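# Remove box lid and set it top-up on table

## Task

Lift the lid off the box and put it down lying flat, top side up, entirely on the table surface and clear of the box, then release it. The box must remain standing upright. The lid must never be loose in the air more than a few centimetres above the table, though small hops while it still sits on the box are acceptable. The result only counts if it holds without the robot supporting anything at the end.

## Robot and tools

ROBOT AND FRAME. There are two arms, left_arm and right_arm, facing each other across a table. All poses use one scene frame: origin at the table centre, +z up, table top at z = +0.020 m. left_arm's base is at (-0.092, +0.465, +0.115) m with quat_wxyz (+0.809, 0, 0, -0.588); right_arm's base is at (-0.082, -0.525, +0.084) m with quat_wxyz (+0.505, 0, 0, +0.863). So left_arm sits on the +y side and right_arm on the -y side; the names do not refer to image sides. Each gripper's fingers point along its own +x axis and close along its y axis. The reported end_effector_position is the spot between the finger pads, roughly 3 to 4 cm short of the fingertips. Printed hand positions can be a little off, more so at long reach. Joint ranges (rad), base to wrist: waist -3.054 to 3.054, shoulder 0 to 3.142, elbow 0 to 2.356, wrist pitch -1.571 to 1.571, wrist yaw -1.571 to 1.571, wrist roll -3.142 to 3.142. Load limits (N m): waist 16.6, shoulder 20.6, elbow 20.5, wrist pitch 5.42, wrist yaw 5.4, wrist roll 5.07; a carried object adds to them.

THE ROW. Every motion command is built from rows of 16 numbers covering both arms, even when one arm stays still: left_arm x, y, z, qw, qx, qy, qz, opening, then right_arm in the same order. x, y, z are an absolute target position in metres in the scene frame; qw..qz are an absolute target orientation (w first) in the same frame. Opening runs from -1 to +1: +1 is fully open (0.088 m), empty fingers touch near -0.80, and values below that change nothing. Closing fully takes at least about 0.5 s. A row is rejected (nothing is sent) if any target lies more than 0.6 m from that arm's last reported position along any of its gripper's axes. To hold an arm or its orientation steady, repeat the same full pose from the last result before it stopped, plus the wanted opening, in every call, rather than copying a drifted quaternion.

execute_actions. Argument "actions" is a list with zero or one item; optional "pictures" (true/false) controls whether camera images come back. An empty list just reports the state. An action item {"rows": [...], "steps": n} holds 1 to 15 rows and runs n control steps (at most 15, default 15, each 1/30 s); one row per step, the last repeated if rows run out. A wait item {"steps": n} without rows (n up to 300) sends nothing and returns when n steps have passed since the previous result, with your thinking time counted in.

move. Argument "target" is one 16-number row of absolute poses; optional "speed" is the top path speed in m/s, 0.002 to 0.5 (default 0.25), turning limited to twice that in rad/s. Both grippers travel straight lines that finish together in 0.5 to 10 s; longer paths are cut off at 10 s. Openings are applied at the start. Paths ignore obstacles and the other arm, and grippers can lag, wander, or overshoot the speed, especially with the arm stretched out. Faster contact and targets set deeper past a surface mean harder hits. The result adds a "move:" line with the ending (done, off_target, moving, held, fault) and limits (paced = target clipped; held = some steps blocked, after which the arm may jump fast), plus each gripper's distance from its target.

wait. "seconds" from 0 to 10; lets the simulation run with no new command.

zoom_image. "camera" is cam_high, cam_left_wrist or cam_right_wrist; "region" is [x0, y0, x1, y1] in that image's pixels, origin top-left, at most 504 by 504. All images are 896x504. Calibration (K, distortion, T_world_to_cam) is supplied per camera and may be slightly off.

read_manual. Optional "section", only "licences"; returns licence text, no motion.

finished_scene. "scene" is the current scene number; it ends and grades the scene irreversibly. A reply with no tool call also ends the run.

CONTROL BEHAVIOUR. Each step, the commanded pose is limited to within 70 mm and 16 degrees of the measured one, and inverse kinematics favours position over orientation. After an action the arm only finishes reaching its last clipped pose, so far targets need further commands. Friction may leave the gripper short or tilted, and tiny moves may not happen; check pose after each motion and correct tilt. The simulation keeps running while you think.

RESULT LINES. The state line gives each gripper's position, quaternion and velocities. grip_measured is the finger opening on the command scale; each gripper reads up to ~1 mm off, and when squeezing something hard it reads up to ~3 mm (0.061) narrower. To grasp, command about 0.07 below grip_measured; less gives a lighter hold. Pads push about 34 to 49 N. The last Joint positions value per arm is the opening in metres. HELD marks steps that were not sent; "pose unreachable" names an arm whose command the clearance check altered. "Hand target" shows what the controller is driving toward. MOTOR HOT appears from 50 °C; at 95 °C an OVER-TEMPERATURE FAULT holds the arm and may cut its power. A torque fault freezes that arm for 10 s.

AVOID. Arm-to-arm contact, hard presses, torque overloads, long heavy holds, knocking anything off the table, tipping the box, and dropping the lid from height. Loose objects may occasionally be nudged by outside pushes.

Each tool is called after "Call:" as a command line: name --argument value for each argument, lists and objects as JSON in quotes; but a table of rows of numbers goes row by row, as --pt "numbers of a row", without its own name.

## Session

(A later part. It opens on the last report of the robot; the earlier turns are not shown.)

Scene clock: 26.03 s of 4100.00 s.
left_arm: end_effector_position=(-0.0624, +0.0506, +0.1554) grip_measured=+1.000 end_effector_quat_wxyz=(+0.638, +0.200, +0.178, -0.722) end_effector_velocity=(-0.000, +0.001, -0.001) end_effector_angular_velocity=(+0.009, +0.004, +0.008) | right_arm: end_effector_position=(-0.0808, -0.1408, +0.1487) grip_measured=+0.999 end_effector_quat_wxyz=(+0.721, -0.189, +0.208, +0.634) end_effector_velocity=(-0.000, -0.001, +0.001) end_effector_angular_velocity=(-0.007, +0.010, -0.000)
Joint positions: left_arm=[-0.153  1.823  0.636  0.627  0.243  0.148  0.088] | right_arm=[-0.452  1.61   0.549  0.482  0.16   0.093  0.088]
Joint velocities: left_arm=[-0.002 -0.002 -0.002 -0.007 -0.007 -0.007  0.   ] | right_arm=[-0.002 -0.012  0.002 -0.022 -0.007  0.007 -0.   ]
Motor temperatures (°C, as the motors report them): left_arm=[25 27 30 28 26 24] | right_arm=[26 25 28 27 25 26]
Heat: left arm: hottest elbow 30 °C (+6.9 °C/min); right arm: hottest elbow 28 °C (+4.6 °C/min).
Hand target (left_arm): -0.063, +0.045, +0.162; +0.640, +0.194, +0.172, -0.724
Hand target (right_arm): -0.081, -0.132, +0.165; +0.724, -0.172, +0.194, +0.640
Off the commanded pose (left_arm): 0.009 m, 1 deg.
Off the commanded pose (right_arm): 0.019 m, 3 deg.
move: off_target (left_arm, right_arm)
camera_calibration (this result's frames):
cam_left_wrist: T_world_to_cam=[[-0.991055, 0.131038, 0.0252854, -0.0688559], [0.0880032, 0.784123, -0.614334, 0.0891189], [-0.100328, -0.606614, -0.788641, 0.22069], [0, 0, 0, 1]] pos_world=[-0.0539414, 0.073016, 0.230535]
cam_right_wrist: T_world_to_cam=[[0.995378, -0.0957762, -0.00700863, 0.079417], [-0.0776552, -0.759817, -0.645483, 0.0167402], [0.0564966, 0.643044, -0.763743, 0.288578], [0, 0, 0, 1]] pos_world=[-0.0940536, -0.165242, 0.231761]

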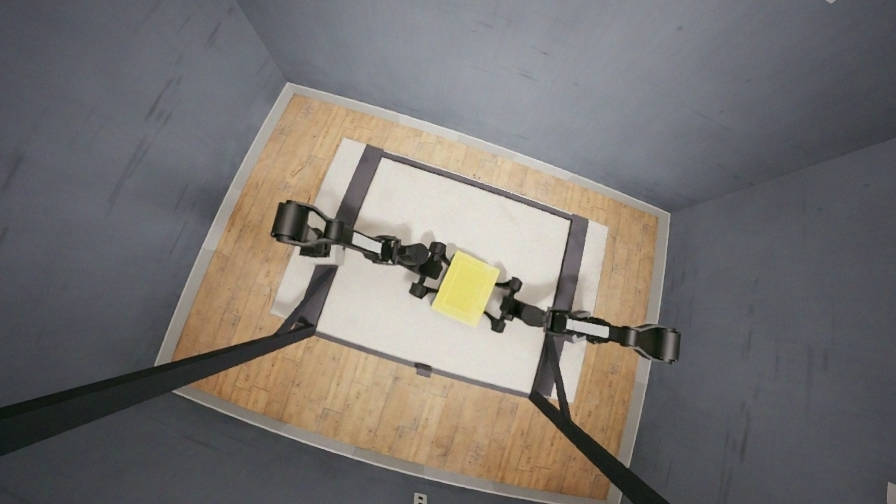

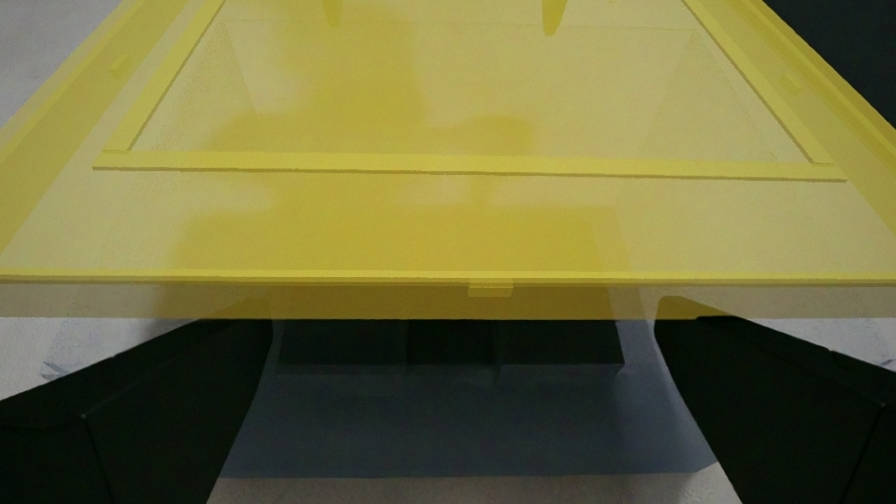

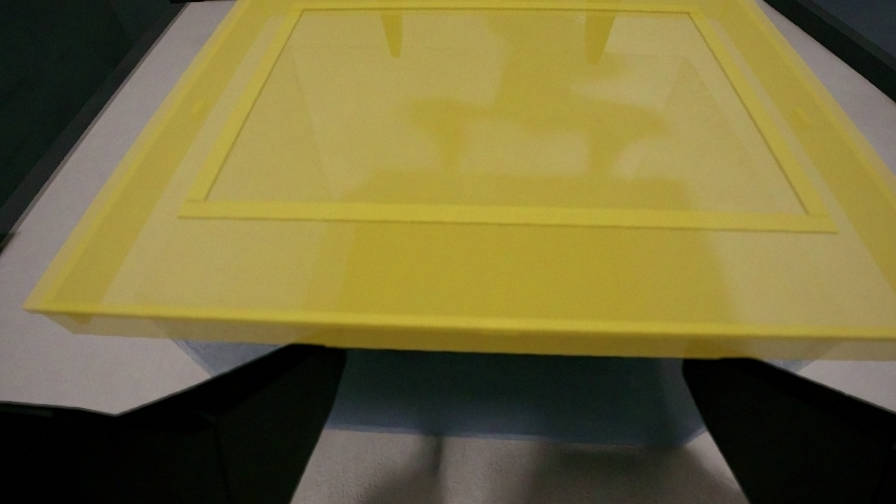

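Call:
move --target '[-0.063,0.043,0.175,0.64,0.194,0.172,-0.724,1,-0.081,-0.13,0.175,0.724,-0.172,0.194,0.64,1]' --speed 0.01

Scene clock: 29.60 s of 4100.00 s.
left_arm: end_effector_position=(-0.0638, +0.0525, +0.1600) grip_measured=+1.000 end_effector_quat_wxyz=(+0.634, +0.207, +0.188, -0.721) end_effector_velocity=(-0.000, +0.003, -0.006) end_effector_angular_velocity=(+0.028, +0.006, +0.008) | right_arm: end_effector_position=(-0.0817, -0.1383, +0.1595) grip_measured=+0.999 end_effector_quat_wxyz=(+0.719, -0.189, +0.207, +0.636) end_effector_velocity=(+0.002, +0.000, +0.001) end_effector_angular_velocity=(+0.008, +0.003, -0.013)
Joint positions: left_arm=[-0.156  1.79   0.65   0.554  0.243  0.148  0.088] | right_arm=[-0.452  1.579  0.576  0.426  0.155  0.091  0.088]
Joint velocities: left_arm=[-0.002  0.002 -0.002 -0.022 -0.007 -0.007  0.   ] | right_arm=[-0.002 -0.002 -0.002  0.007  0.007  0.007 -0.   ]
Motor temperatures (°C, as the motors report them): left_arm=[25 28 30 28 26 24] | right_arm=[26 26 28 27 25 26]
Heat: left arm: hottest elbow 30 °C (+6.1 °C/min); right arm: hottest elbow 28 °C (+4.1 °C/min).
Hand target (left_arm): -0.063, +0.043, +0.175; +0.639, +0.194, +0.172, -0.724
Hand target (right_arm): -0.081, -0.130, +0.175; +0.724, -0.172, +0.194, +0.640
Off the commanded pose (left_arm): 0.018 m, 2 deg.
Off the commanded pose (right_arm): 0.018 m, 3 deg.
move: off_target (left_arm, right_arm)
camera_calibration (this result's frames):
cam_left_wrist: T_world_to_cam=[[-0.990584, 0.13294, 0.032717, -0.0718899], [0.0876468, 0.799371, -0.59441, 0.086552], [-0.105174, -0.585946, -0.803496, 0.2263], [0, 0, 0, 1]] pos_world=[-0.0549981, 0.0729694, 0.235631]
cam_right_wrist: T_world_to_cam=[[0.995824, -0.0909193, -0.00822193, 0.0814653], [-0.0746324, -0.758939, -0.64687, 0.026223], [0.0525731, 0.644783, -0.762556, 0.295043], [0, 0, 0, 1]] pos_world=[-0.0946794, -0.16293, 0.242619]

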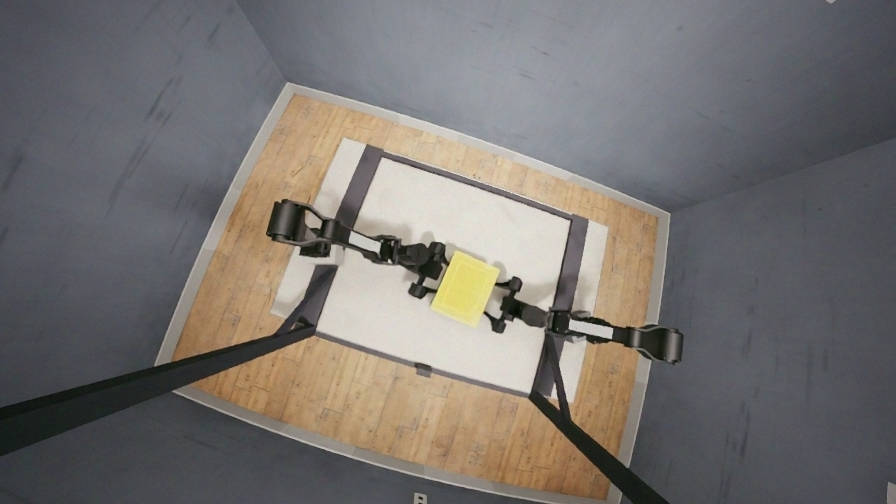

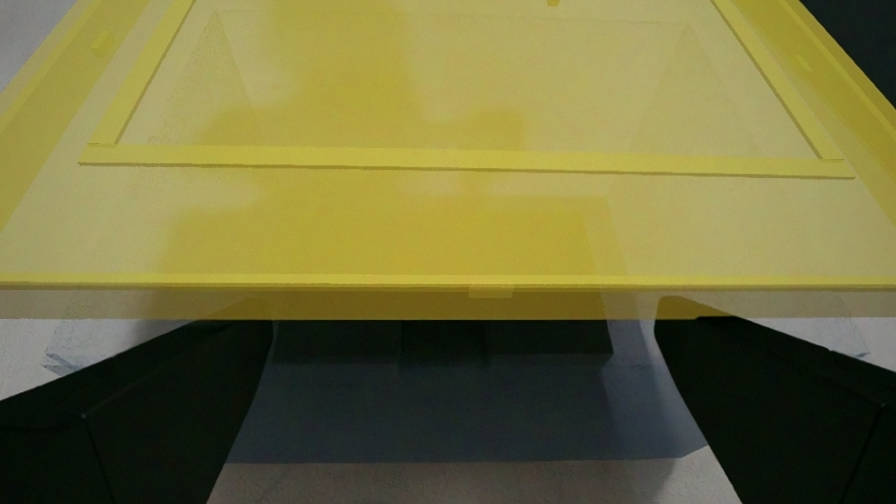

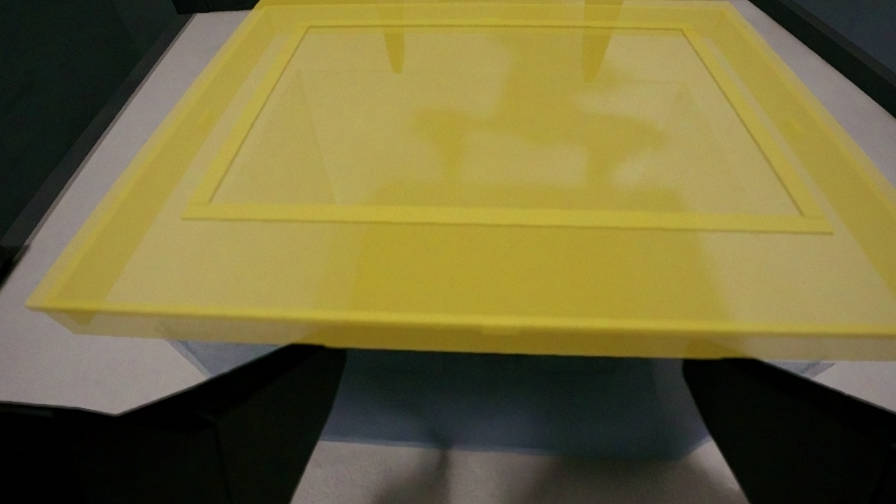

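Call:
move --target '[-0.063,0.046,0.165,0.64,0.194,0.172,-0.724,1,-0.081,-0.136,0.125,0.724,-0.172,0.194,0.64,1]' --speed 0.02

Call:
move --target '[-0.065,0.025,0.2,0.64,0.194,0.172,-0.724,1,-0.081,-0.136,0.125,0.724,-0.172,0.194,0.64,1]' --speed 0.02

Scene clock: 32.93 s of 4100.00 s.
left_arm: end_effector_position=(-0.0632, +0.0469, +0.1675) grip_measured=+1.000 end_effector_quat_wxyz=(+0.638, +0.194, +0.169, -0.726) end_effector_velocity=(+0.002, -0.002, +0.002) end_effector_angular_velocity=(-0.014, -0.007, +0.020) | right_arm: end_effector_position=(-0.0812, -0.1383, +0.1235) grip_measured=+0.999 end_effector_quat_wxyz=(+0.722, -0.176, +0.198, +0.639) end_effector_velocity=(-0.004, +0.001, -0.000) end_effector_angular_velocity=(+0.016, +0.006, +0.025)
Joint positions: left_arm=[-0.156  1.795  0.65   0.607  0.245  0.148  0.088] | right_arm=[-0.453  1.741  0.5    0.698  0.155  0.091  0.088]
Joint velocities: left_arm=[-0.002  0.002 -0.002  0.022 -0.022 -0.007  0.   ] | right_arm=[ 0.002  0.012 -0.007  0.037 -0.022 -0.007  0.   ]
Motor temperatures (°C, as the motors report them): left_arm=[25 28 30 28 26 24] | right_arm=[26 26 28 28 25 26]
Heat: left arm: hottest elbow 30 °C (+5.5 °C/min); right arm: hottest elbow 28 °C (+3.6 °C/min).
Hand target (left_arm): -0.063, +0.046, +0.165; +0.640, +0.194, +0.172, -0.724
Hand target (right_arm): -0.081, -0.136, +0.125; +0.724, -0.172, +0.194, +0.640
Off the commanded pose (left_arm): 0.003 m, 0 deg.
Off the commanded pose (right_arm): 0.003 m, 1 deg.
move: done
camera_calibration (this result's frames):
cam_left_wrist: T_world_to_cam=[[-0.990488, 0.13611, 0.0201662, -0.0688705], [0.0929945, 0.770217, -0.630966, 0.10333], [-0.101413, -0.623089, -0.775549, 0.22638], [0, 0, 0, 1]] pos_world=[-0.0548667, 0.0708425, 0.242155]
cam_right_wrist: T_world_to_cam=[[0.9957, -0.0917144, -0.0130644, 0.0812089], [-0.0767369, -0.737522, -0.670949, 0.00870303], [0.0519004, 0.669067, -0.741388, 0.268195], [0, 0, 0, 1]] pos_world=[-0.0941112, -0.165573, 0.205737]

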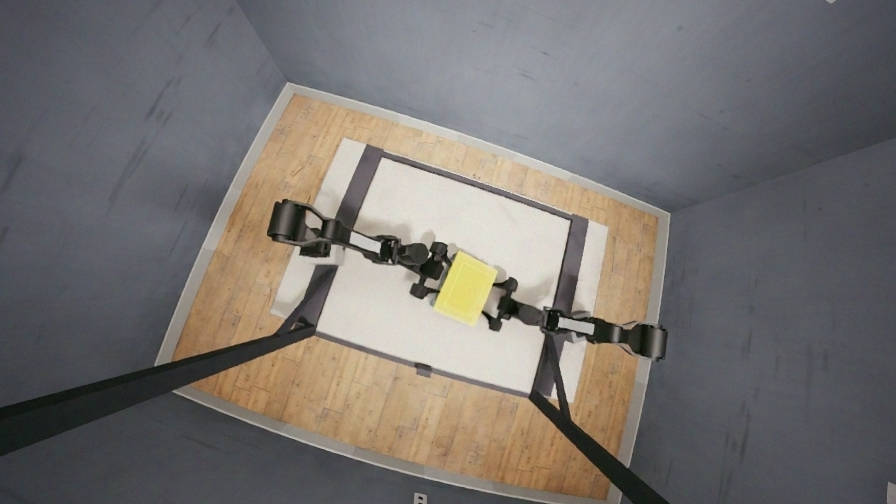

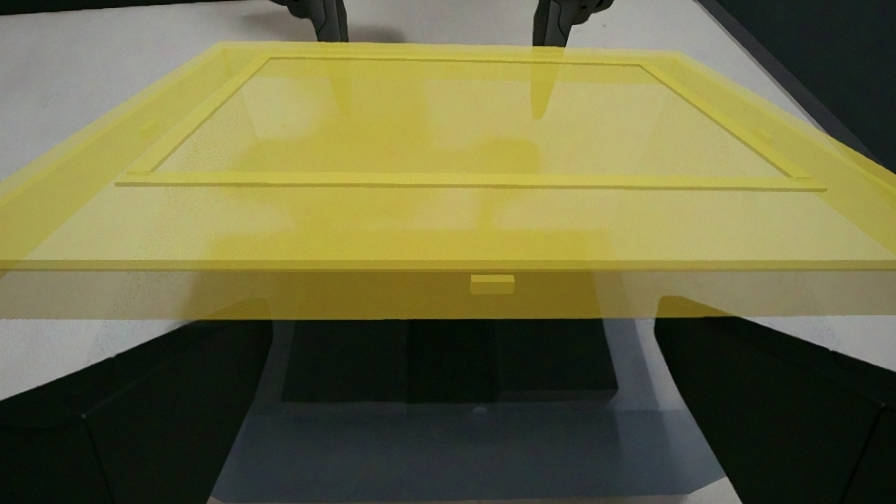

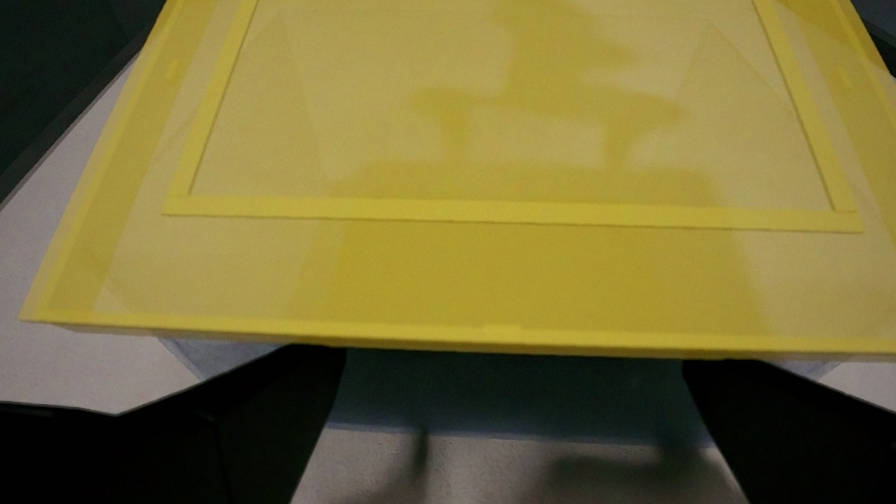

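Scene clock: 35.17 s of 4100.00 s.
left_arm: end_effector_position=(-0.0645, +0.0284, +0.1918) grip_measured=+1.000 end_effector_quat_wxyz=(+0.637, +0.200, +0.178, -0.723) end_effector_velocity=(-0.000, +0.002, -0.004) end_effector_angular_velocity=(+0.023, +0.005, +0.008) | right_arm: end_effector_position=(-0.0812, -0.1384, +0.1233) grip_measured=+0.999 end_effector_quat_wxyz=(+0.723, -0.175, +0.197, +0.639) end_effector_velocity=(+0.002, +0.000, +0.002) end_effector_angular_velocity=(+0.000, -0.022, +0.002)
Joint positions: left_arm=[-0.171  1.763  0.772  0.432  0.23   0.139  0.088] | right_arm=[-0.453  1.744  0.497  0.705  0.155  0.091  0.088]
Joint velocities: left_arm=[-0.002  0.002  0.002 -0.022 -0.007 -0.007  0.   ] | right_arm=[-0.002 -0.007  0.002 -0.007  0.007 -0.022 -0.   ]
Motor temperatures (°C, as the motors report them): left_arm=[25 28 30 28 26 24] | right_arm=[26 26 28 28 25 26]
Heat: left arm: hottest elbow 30 °C (+5.1 °C/min); right arm: hottest elbow 28 °C (+3.4 °C/min).
Hand target (left_arm): -0.065, +0.025, +0.200; +0.640, +0.194, +0.172, -0.724
Hand target (right_arm): -0.081, -0.136, +0.125; +0.724, -0.172, +0.194, +0.640
Off the commanded pose (left_arm): 0.009 m, 1 deg.
Off the commanded pose (right_arm): 0.003 m, 1 deg.
move: off_target (left_arm)
camera_calibration (this result's frames):
cam_left_wrist: T_world_to_cam=[[-0.990844, 0.132528, 0.0257948, -0.0691609], [0.088883, 0.78409, -0.61425, 0.129147], [-0.101631, -0.606333, -0.78869, 0.23557], [0, 0, 0, 1]] pos_world=[-0.0560655, 0.0507369, 0.266904]
cam_right_wrist: T_world_to_cam=[[0.995698, -0.091679, -0.0134627, 0.0812477], [-0.0768407, -0.735731, -0.672901, 0.00897098], [0.051786, 0.671041, -0.73961, 0.268123], [0, 0, 0, 1]] pos_world=[-0.0940939, -0.165873, 0.205437]

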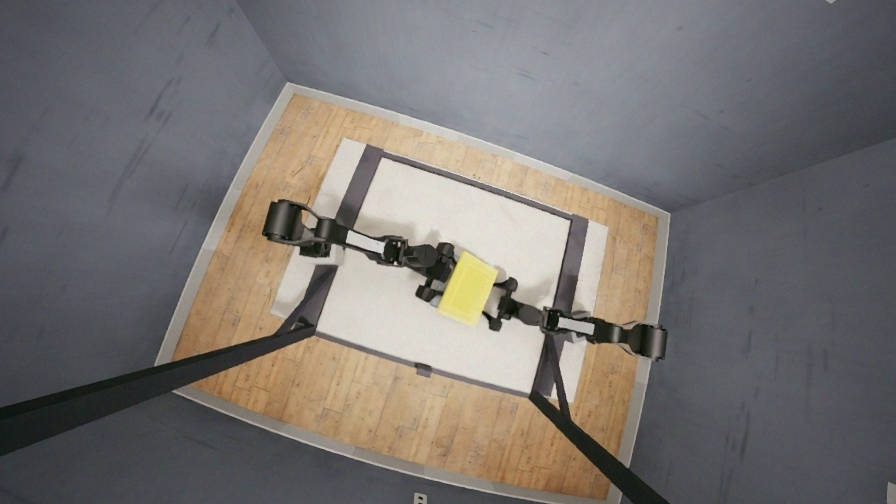

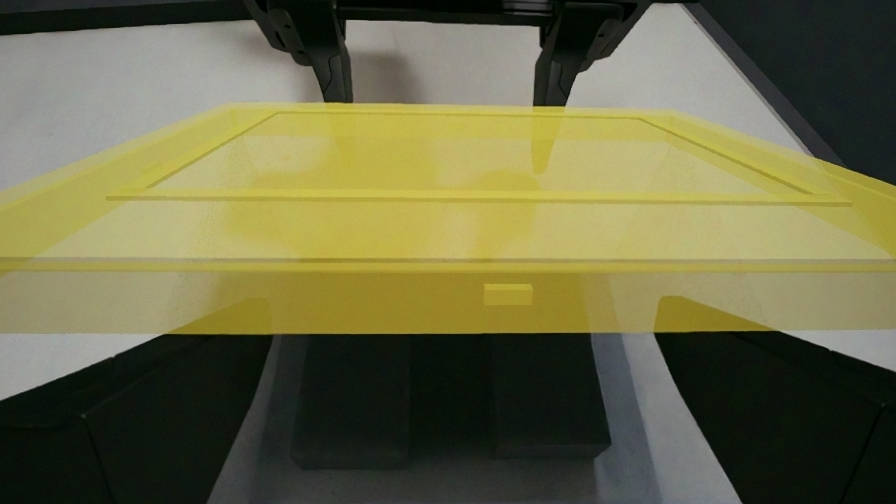

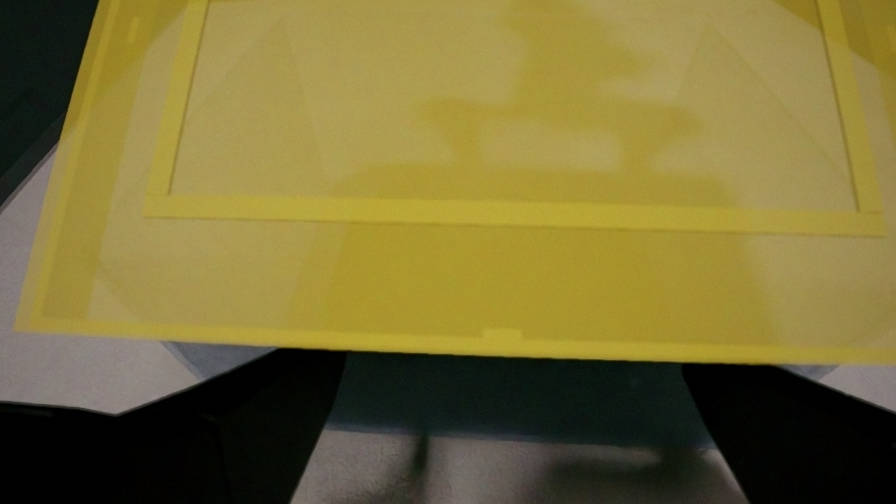

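Try raising the right now.

Call:
move --target '[-0.065,0.028,0.195,0.64,0.194,0.172,-0.724,1,-0.081,-0.137,0.155,0.724,-0.172,0.194,0.64,1]' --speed 0.015

Scene clock: 38.10 s of 4100.00 s.
left_arm: end_effector_position=(-0.0642, +0.0261, +0.1955) grip_measured=+1.000 end_effector_quat_wxyz=(+0.639, +0.195, +0.170, -0.724) end_effector_velocity=(-0.003, +0.003, -0.003) end_effector_angular_velocity=(+0.012, +0.012, -0.005) | right_arm: end_effector_position=(-0.0811, -0.1410, +0.1455) grip_measured=+0.999 end_effector_quat_wxyz=(+0.721, -0.181, +0.202, +0.637) end_effector_velocity=(+0.002, -0.003, -0.003) end_effector_angular_velocity=(-0.027, -0.012, -0.005)
Joint positions: left_arm=[-0.171  1.763  0.773  0.451  0.229  0.139  0.088] | right_arm=[-0.453  1.629  0.526  0.546  0.155  0.091  0.088]
Joint velocities: left_arm=[-0.002 -0.002 -0.007 -0.007  0.007 -0.007  0.   ] | right_arm=[-0.002 -0.007  0.002 -0.037  0.007 -0.007 -0.   ]
Motor temperatures (°C, as the motors report them): left_arm=[25 29 31 29 26 24] | right_arm=[26 26 28 28 25 26]
Heat: left arm: hottest elbow 31 °C (+6.3 °C/min); right arm: hottest elbow 28 °C (+3.1 °C/min).
Hand target (left_arm): -0.065, +0.028, +0.195; +0.640, +0.194, +0.172, -0.724
Hand target (right_arm): -0.081, -0.137, +0.155; +0.724, -0.172, +0.194, +0.640
Off the commanded pose (left_arm): 0.002 m, 0 deg.
Off the commanded pose (right_arm): 0.010 m, 1 deg.
move: off_target (right_arm)
camera_calibration (this result's frames):
cam_left_wrist: T_world_to_cam=[[-0.990955, 0.132649, 0.0203209, -0.0675139], [0.0904639, 0.772165, -0.62895, 0.136458], [-0.0991204, -0.621423, -0.77718, 0.235439], [0, 0, 0, 1]] pos_world=[-0.0559109, 0.0498953, 0.270176]
cam_right_wrist: T_world_to_cam=[[0.995708, -0.0918625, -0.0112427, 0.0808073], [-0.0762663, -0.745644, -0.661966, 0.019105], [0.0524268, 0.659982, -0.74945, 0.286287], [0, 0, 0, 1]] pos_world=[-0.0940125, -0.167276, 0.228113]

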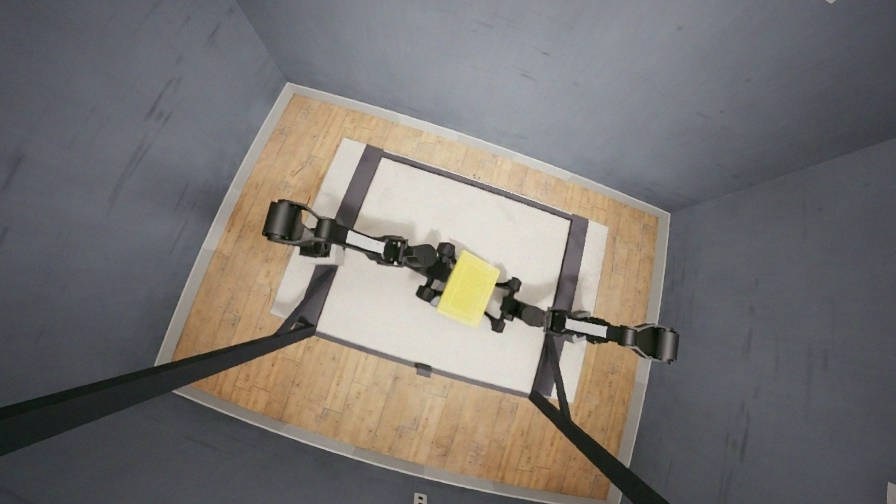

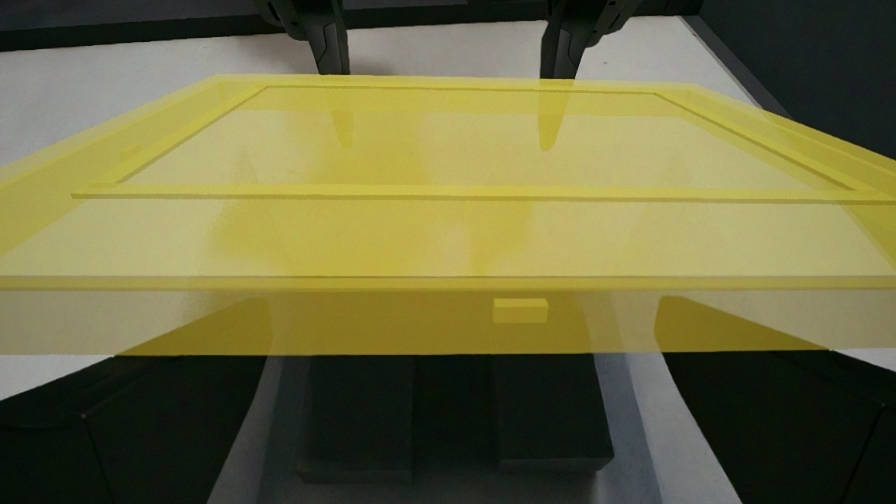

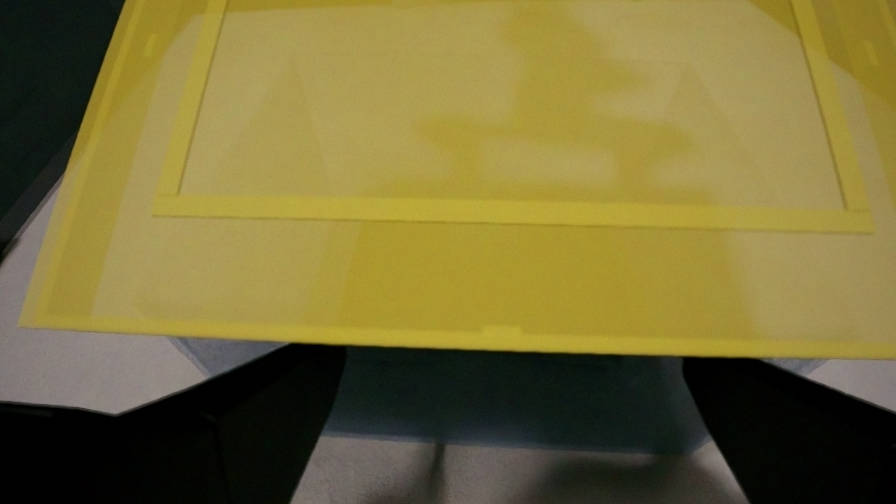

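Call:
move --target '[-0.065,0.03,0.195,0.64,0.194,0.172,-0.724,1,-0.081,-0.132,0.18,0.724,-0.172,0.194,0.64,1]' --speed 0.015

Scene clock: 41.30 s of 4100.00 s.
left_arm: end_effector_position=(-0.0644, +0.0276, +0.1944) grip_measured=+1.000 end_effector_quat_wxyz=(+0.639, +0.196, +0.171, -0.724) end_effector_velocity=(-0.000, +0.003, -0.003) end_effector_angular_velocity=(+0.012, -0.008, +0.000) | right_arm: end_effector_position=(-0.0814, -0.1358, +0.1699) grip_measured=+0.999 end_effector_quat_wxyz=(+0.721, -0.181, +0.202, +0.637) end_effector_velocity=(-0.000, -0.002, -0.002) end_effector_angular_velocity=(-0.017, +0.009, -0.000)
Joint positions: left_arm=[-0.171  1.76   0.767  0.452  0.229  0.139  0.088] | right_arm=[-0.453  1.556  0.59   0.409  0.155  0.091  0.088]
Joint velocities: left_arm=[-0.002 -0.002 -0.007 -0.007 -0.007  0.007  0.   ] | right_arm=[-0.002 -0.002  0.002 -0.022 -0.007  0.007 -0.   ]
Motor temperatures (°C, as the motors report them): left_arm=[25 29 31 29 26 24] | right_arm=[26 27 29 28 25 26]
Heat: left arm: hottest elbow 31 °C (+5.8 °C/min); right arm: hottest elbow 29 °C (+4.4 °C/min).
Hand target (left_arm): -0.065, +0.030, +0.195; +0.640, +0.194, +0.172, -0.724
Hand target (right_arm): -0.081, -0.132, +0.180; +0.724, -0.172, +0.194, +0.640
Off the commanded pose (left_arm): 0.003 m, 0 deg.
Off the commanded pose (right_arm): 0.011 m, 1 deg.
move: off_target (right_arm)
camera_calibration (this result's frames):
cam_left_wrist: T_world_to_cam=[[-0.990947, 0.132594, 0.021046, -0.0680504], [0.0902266, 0.773825, -0.626941, 0.134166], [-0.0994144, -0.619366, -0.778783, 0.235765], [0, 0, 0, 1]] pos_world=[-0.0561012, 0.0512266, 0.269156]
cam_right_wrist: T_world_to_cam=[[0.995709, -0.091871, -0.0111288, 0.0818424], [-0.0762371, -0.746148, -0.661401, 0.0389692], [0.0524599, 0.659411, -0.74995, 0.301155], [0, 0, 0, 1]] pos_world=[-0.0943189, -0.161989, 0.252536]

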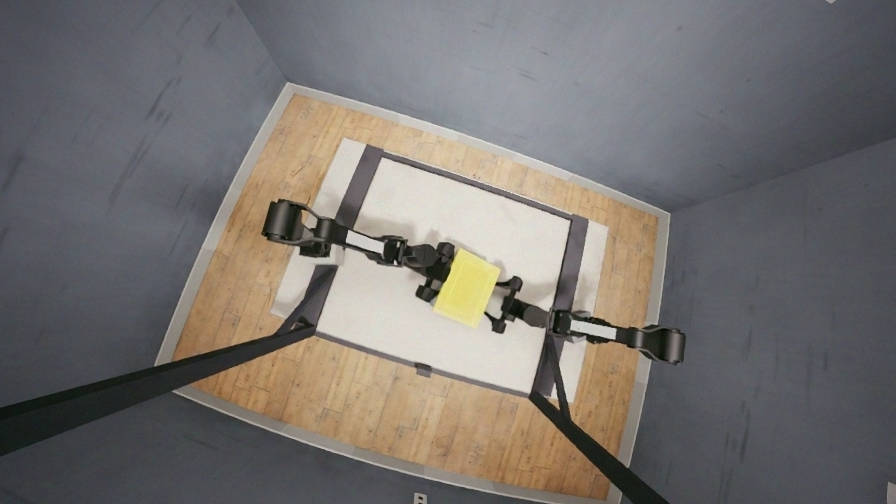

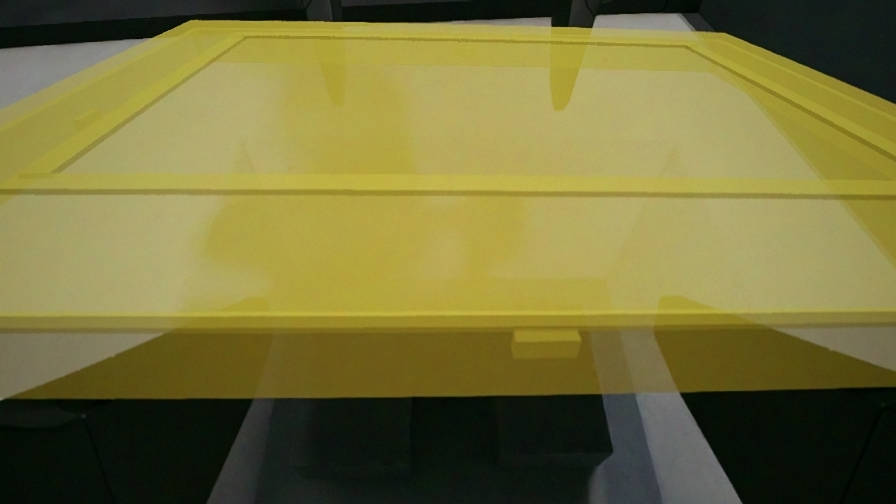

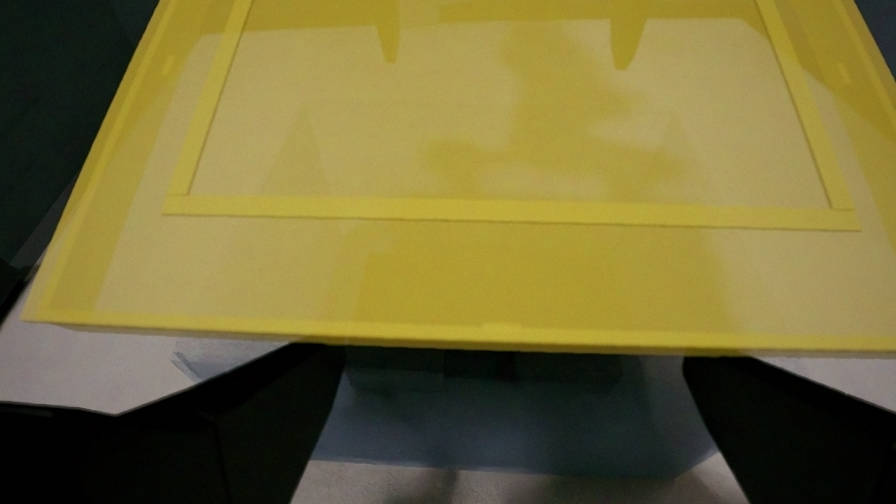

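Call:
move --target '[-0.065,0.028,0.195,0.64,0.194,0.172,-0.724,1,-0.081,-0.138,0.105,0.724,-0.172,0.194,0.64,1]' --speed 0.03

Call:
move --target '[-0.069,-0.01,0.215,0.64,0.194,0.172,-0.724,1,-0.081,-0.134,0.105,0.724,-0.172,0.194,0.64,1]' --speed 0.02

Scene clock: 44.57 s of 4100.00 s.
left_arm: end_effector_position=(-0.0644, +0.0276, +0.1944) grip_measured=+1.000 end_effector_quat_wxyz=(+0.639, +0.196, +0.171, -0.724) end_effector_velocity=(-0.000, +0.001, -0.001) end_effector_angular_velocity=(+0.010, +0.016, +0.015) | right_arm: end_effector_position=(-0.0808, -0.1289, +0.1406) grip_measured=+0.999 end_effector_quat_wxyz=(+0.733, -0.133, +0.161, +0.647) end_effector_velocity=(-0.000, -0.001, -0.003) end_effector_angular_velocity=(+0.005, -0.016, +0.013)
Joint positions: left_arm=[-0.171  1.76   0.767  0.452  0.229  0.139  0.088] | right_arm=[-0.452  1.761  0.485  0.849  0.164  0.09   0.088]
Joint velocities: left_arm=[-0.002 -0.002 -0.002 -0.007 -0.007 -0.022  0.   ] | right_arm=[-0.002  0.017 -0.012  0.037 -0.007 -0.022 -0.   ]
Motor temperatures (°C, as the motors report them): left_arm=[25 30 31 29 26 24] | right_arm=[26 27 28 28 25 26]
Heat: left arm: hottest elbow 31 °C (+5.4 °C/min); right arm: hottest elbow 28 °C (+2.7 °C/min).
Hand target (left_arm): -0.065, +0.028, +0.195; +0.640, +0.194, +0.172, -0.724
Hand target (right_arm): -0.081, -0.141, +0.107; +0.724, -0.172, +0.194, +0.640
Off the commanded pose (left_arm): 0.001 m, 0 deg.
Off the commanded pose (right_arm): 0.037 m, 6 deg.
move: off_target (right_arm)
camera_calibration (this result's frames):
cam_left_wrist: T_world_to_cam=[[-0.990947, 0.132594, 0.021046, -0.0680504], [0.0902266, 0.773825, -0.626941, 0.134166], [-0.0994144, -0.619366, -0.778783, 0.235765], [0, 0, 0, 1]] pos_world=[-0.0561012, 0.0512266, 0.269156]
cam_right_wrist: T_world_to_cam=[[0.995081, -0.0957277, -0.0254792, 0.0830164], [-0.0821258, -0.653388, -0.752556, 0.0490263], [0.0553926, 0.750947, -0.658036, 0.273672], [0, 0, 0, 1]] pos_world=[-0.0937412, -0.165533, 0.219096]

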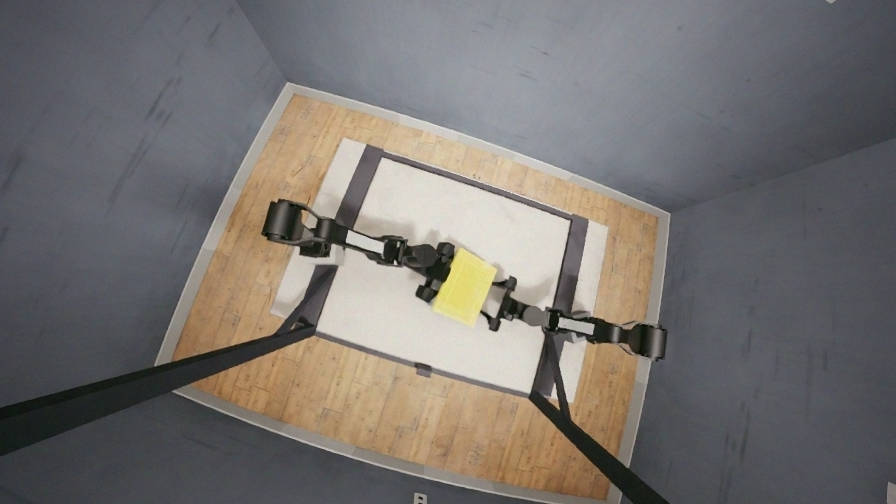

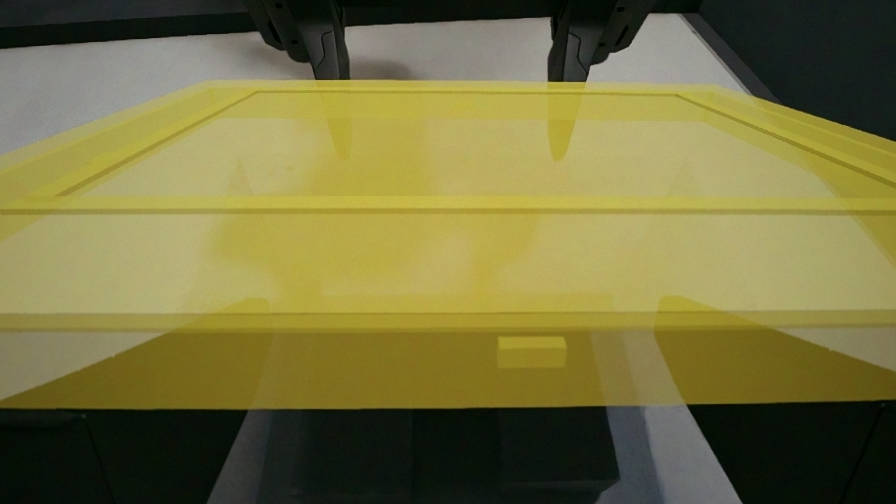

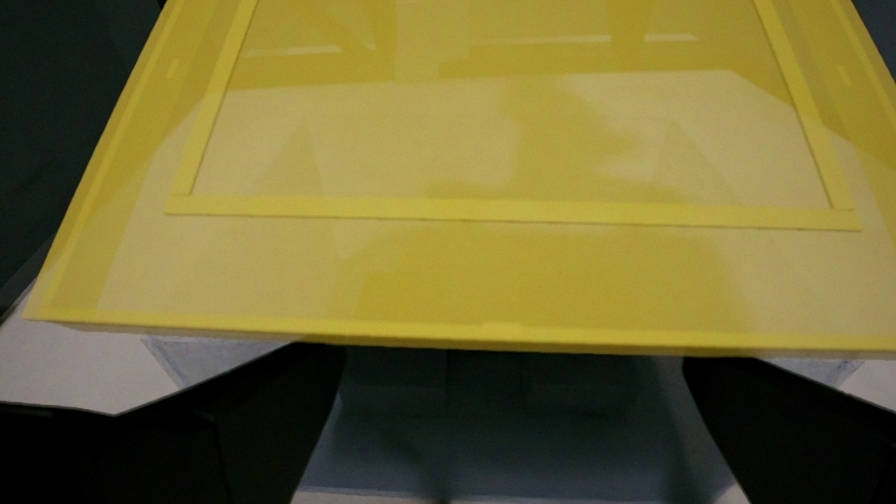

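Scene clock: 47.47 s of 4100.00 s.
left_arm: end_effector_position=(-0.0689, -0.0084, +0.2249) grip_measured=+1.000 end_effector_quat_wxyz=(+0.640, +0.186, +0.162, -0.728) end_effector_velocity=(-0.000, +0.002, -0.002) end_effector_angular_velocity=(+0.018, +0.005, +0.007) | right_arm: end_effector_position=(-0.0810, -0.1286, +0.1392) grip_measured=+0.999 end_effector_quat_wxyz=(+0.734, -0.133, +0.161, +0.647) end_effector_velocity=(+0.002, -0.002, +0.000) end_effector_angular_velocity=(+0.002, -0.010, -0.006)
Joint positions: left_arm=[-0.196  1.799  0.946  0.342  0.214  0.121  0.088] | right_arm=[-0.451  1.768  0.485  0.857  0.166  0.09   0.088]
Joint velocities: left_arm=[-0.002 -0.002  0.002 -0.022 -0.007 -0.007  0.   ] | right_arm=[-0.002 -0.002 -0.007  0.007  0.007 -0.007  0.   ]
Motor temperatures (°C, as the motors report them): left_arm=[25 30 31 29 26 24] | right_arm=[26 26 28 28 25 26]
Heat: left arm: hottest elbow 31 °C (+5.1 °C/min); right arm: hottest elbow 28 °C (+2.5 °C/min).
Hand target (left_arm): -0.069, -0.010, +0.215; +0.640, +0.194, +0.172, -0.724
Hand target (right_arm): -0.081, -0.137, +0.107; +0.724, -0.171, +0.194, +0.639
Off the commanded pose (left_arm): 0.010 m, 2 deg.
Off the commanded pose (right_arm): 0.035 m, 6 deg.
move: off_target (left_arm, right_arm)
camera_calibration (this result's frames):
cam_left_wrist: T_world_to_cam=[[-0.990417, 0.136464, 0.021246, -0.0683456], [0.0903082, 0.75631, -0.64795, 0.186133], [-0.10449, -0.639822, -0.761386, 0.232338], [0, 0, 0, 1]] pos_world=[-0.0602229, 0.0172073, 0.298956]
cam_right_wrist: T_world_to_cam=[[0.995044, -0.0963156, -0.0246997, 0.0830091], [-0.0819196, -0.653304, -0.752651, 0.0482317], [0.0563556, 0.750944, -0.657956, 0.272646], [0, 0, 0, 1]] pos_world=[-0.0940118, -0.165237, 0.217741]

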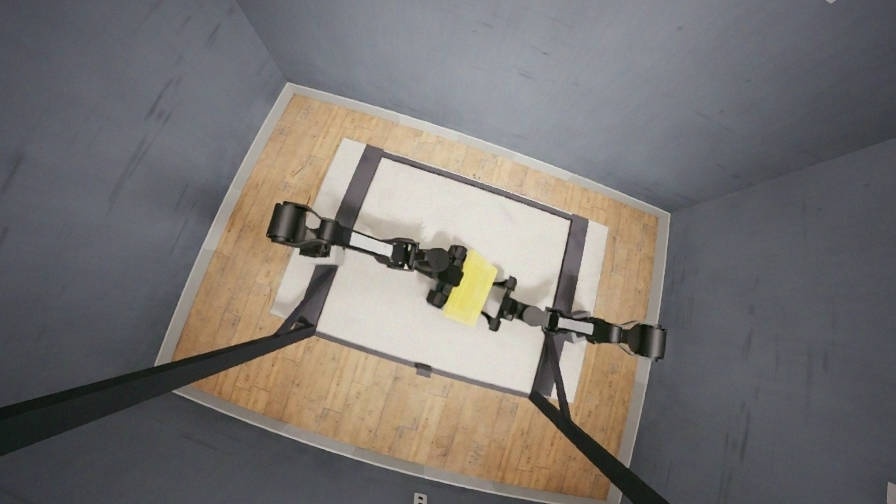

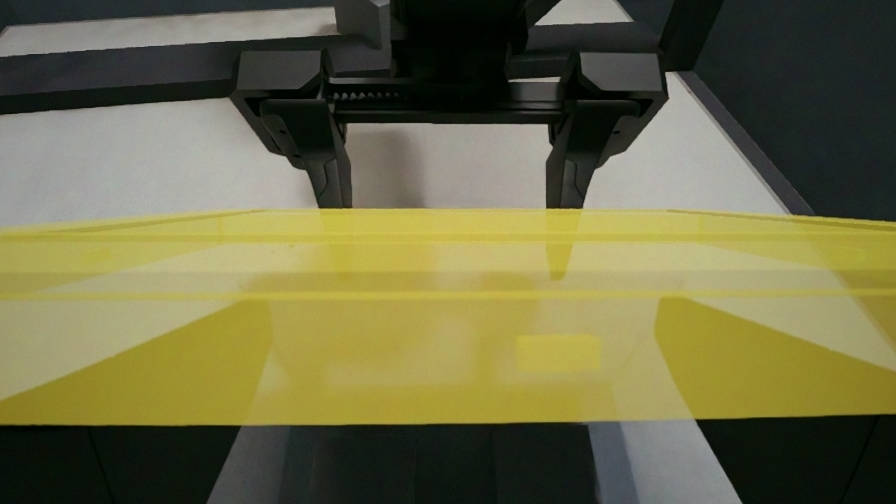

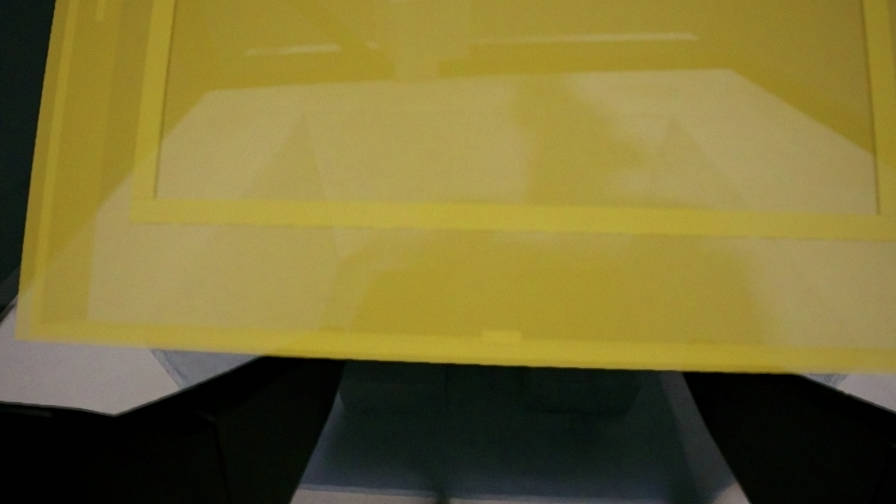

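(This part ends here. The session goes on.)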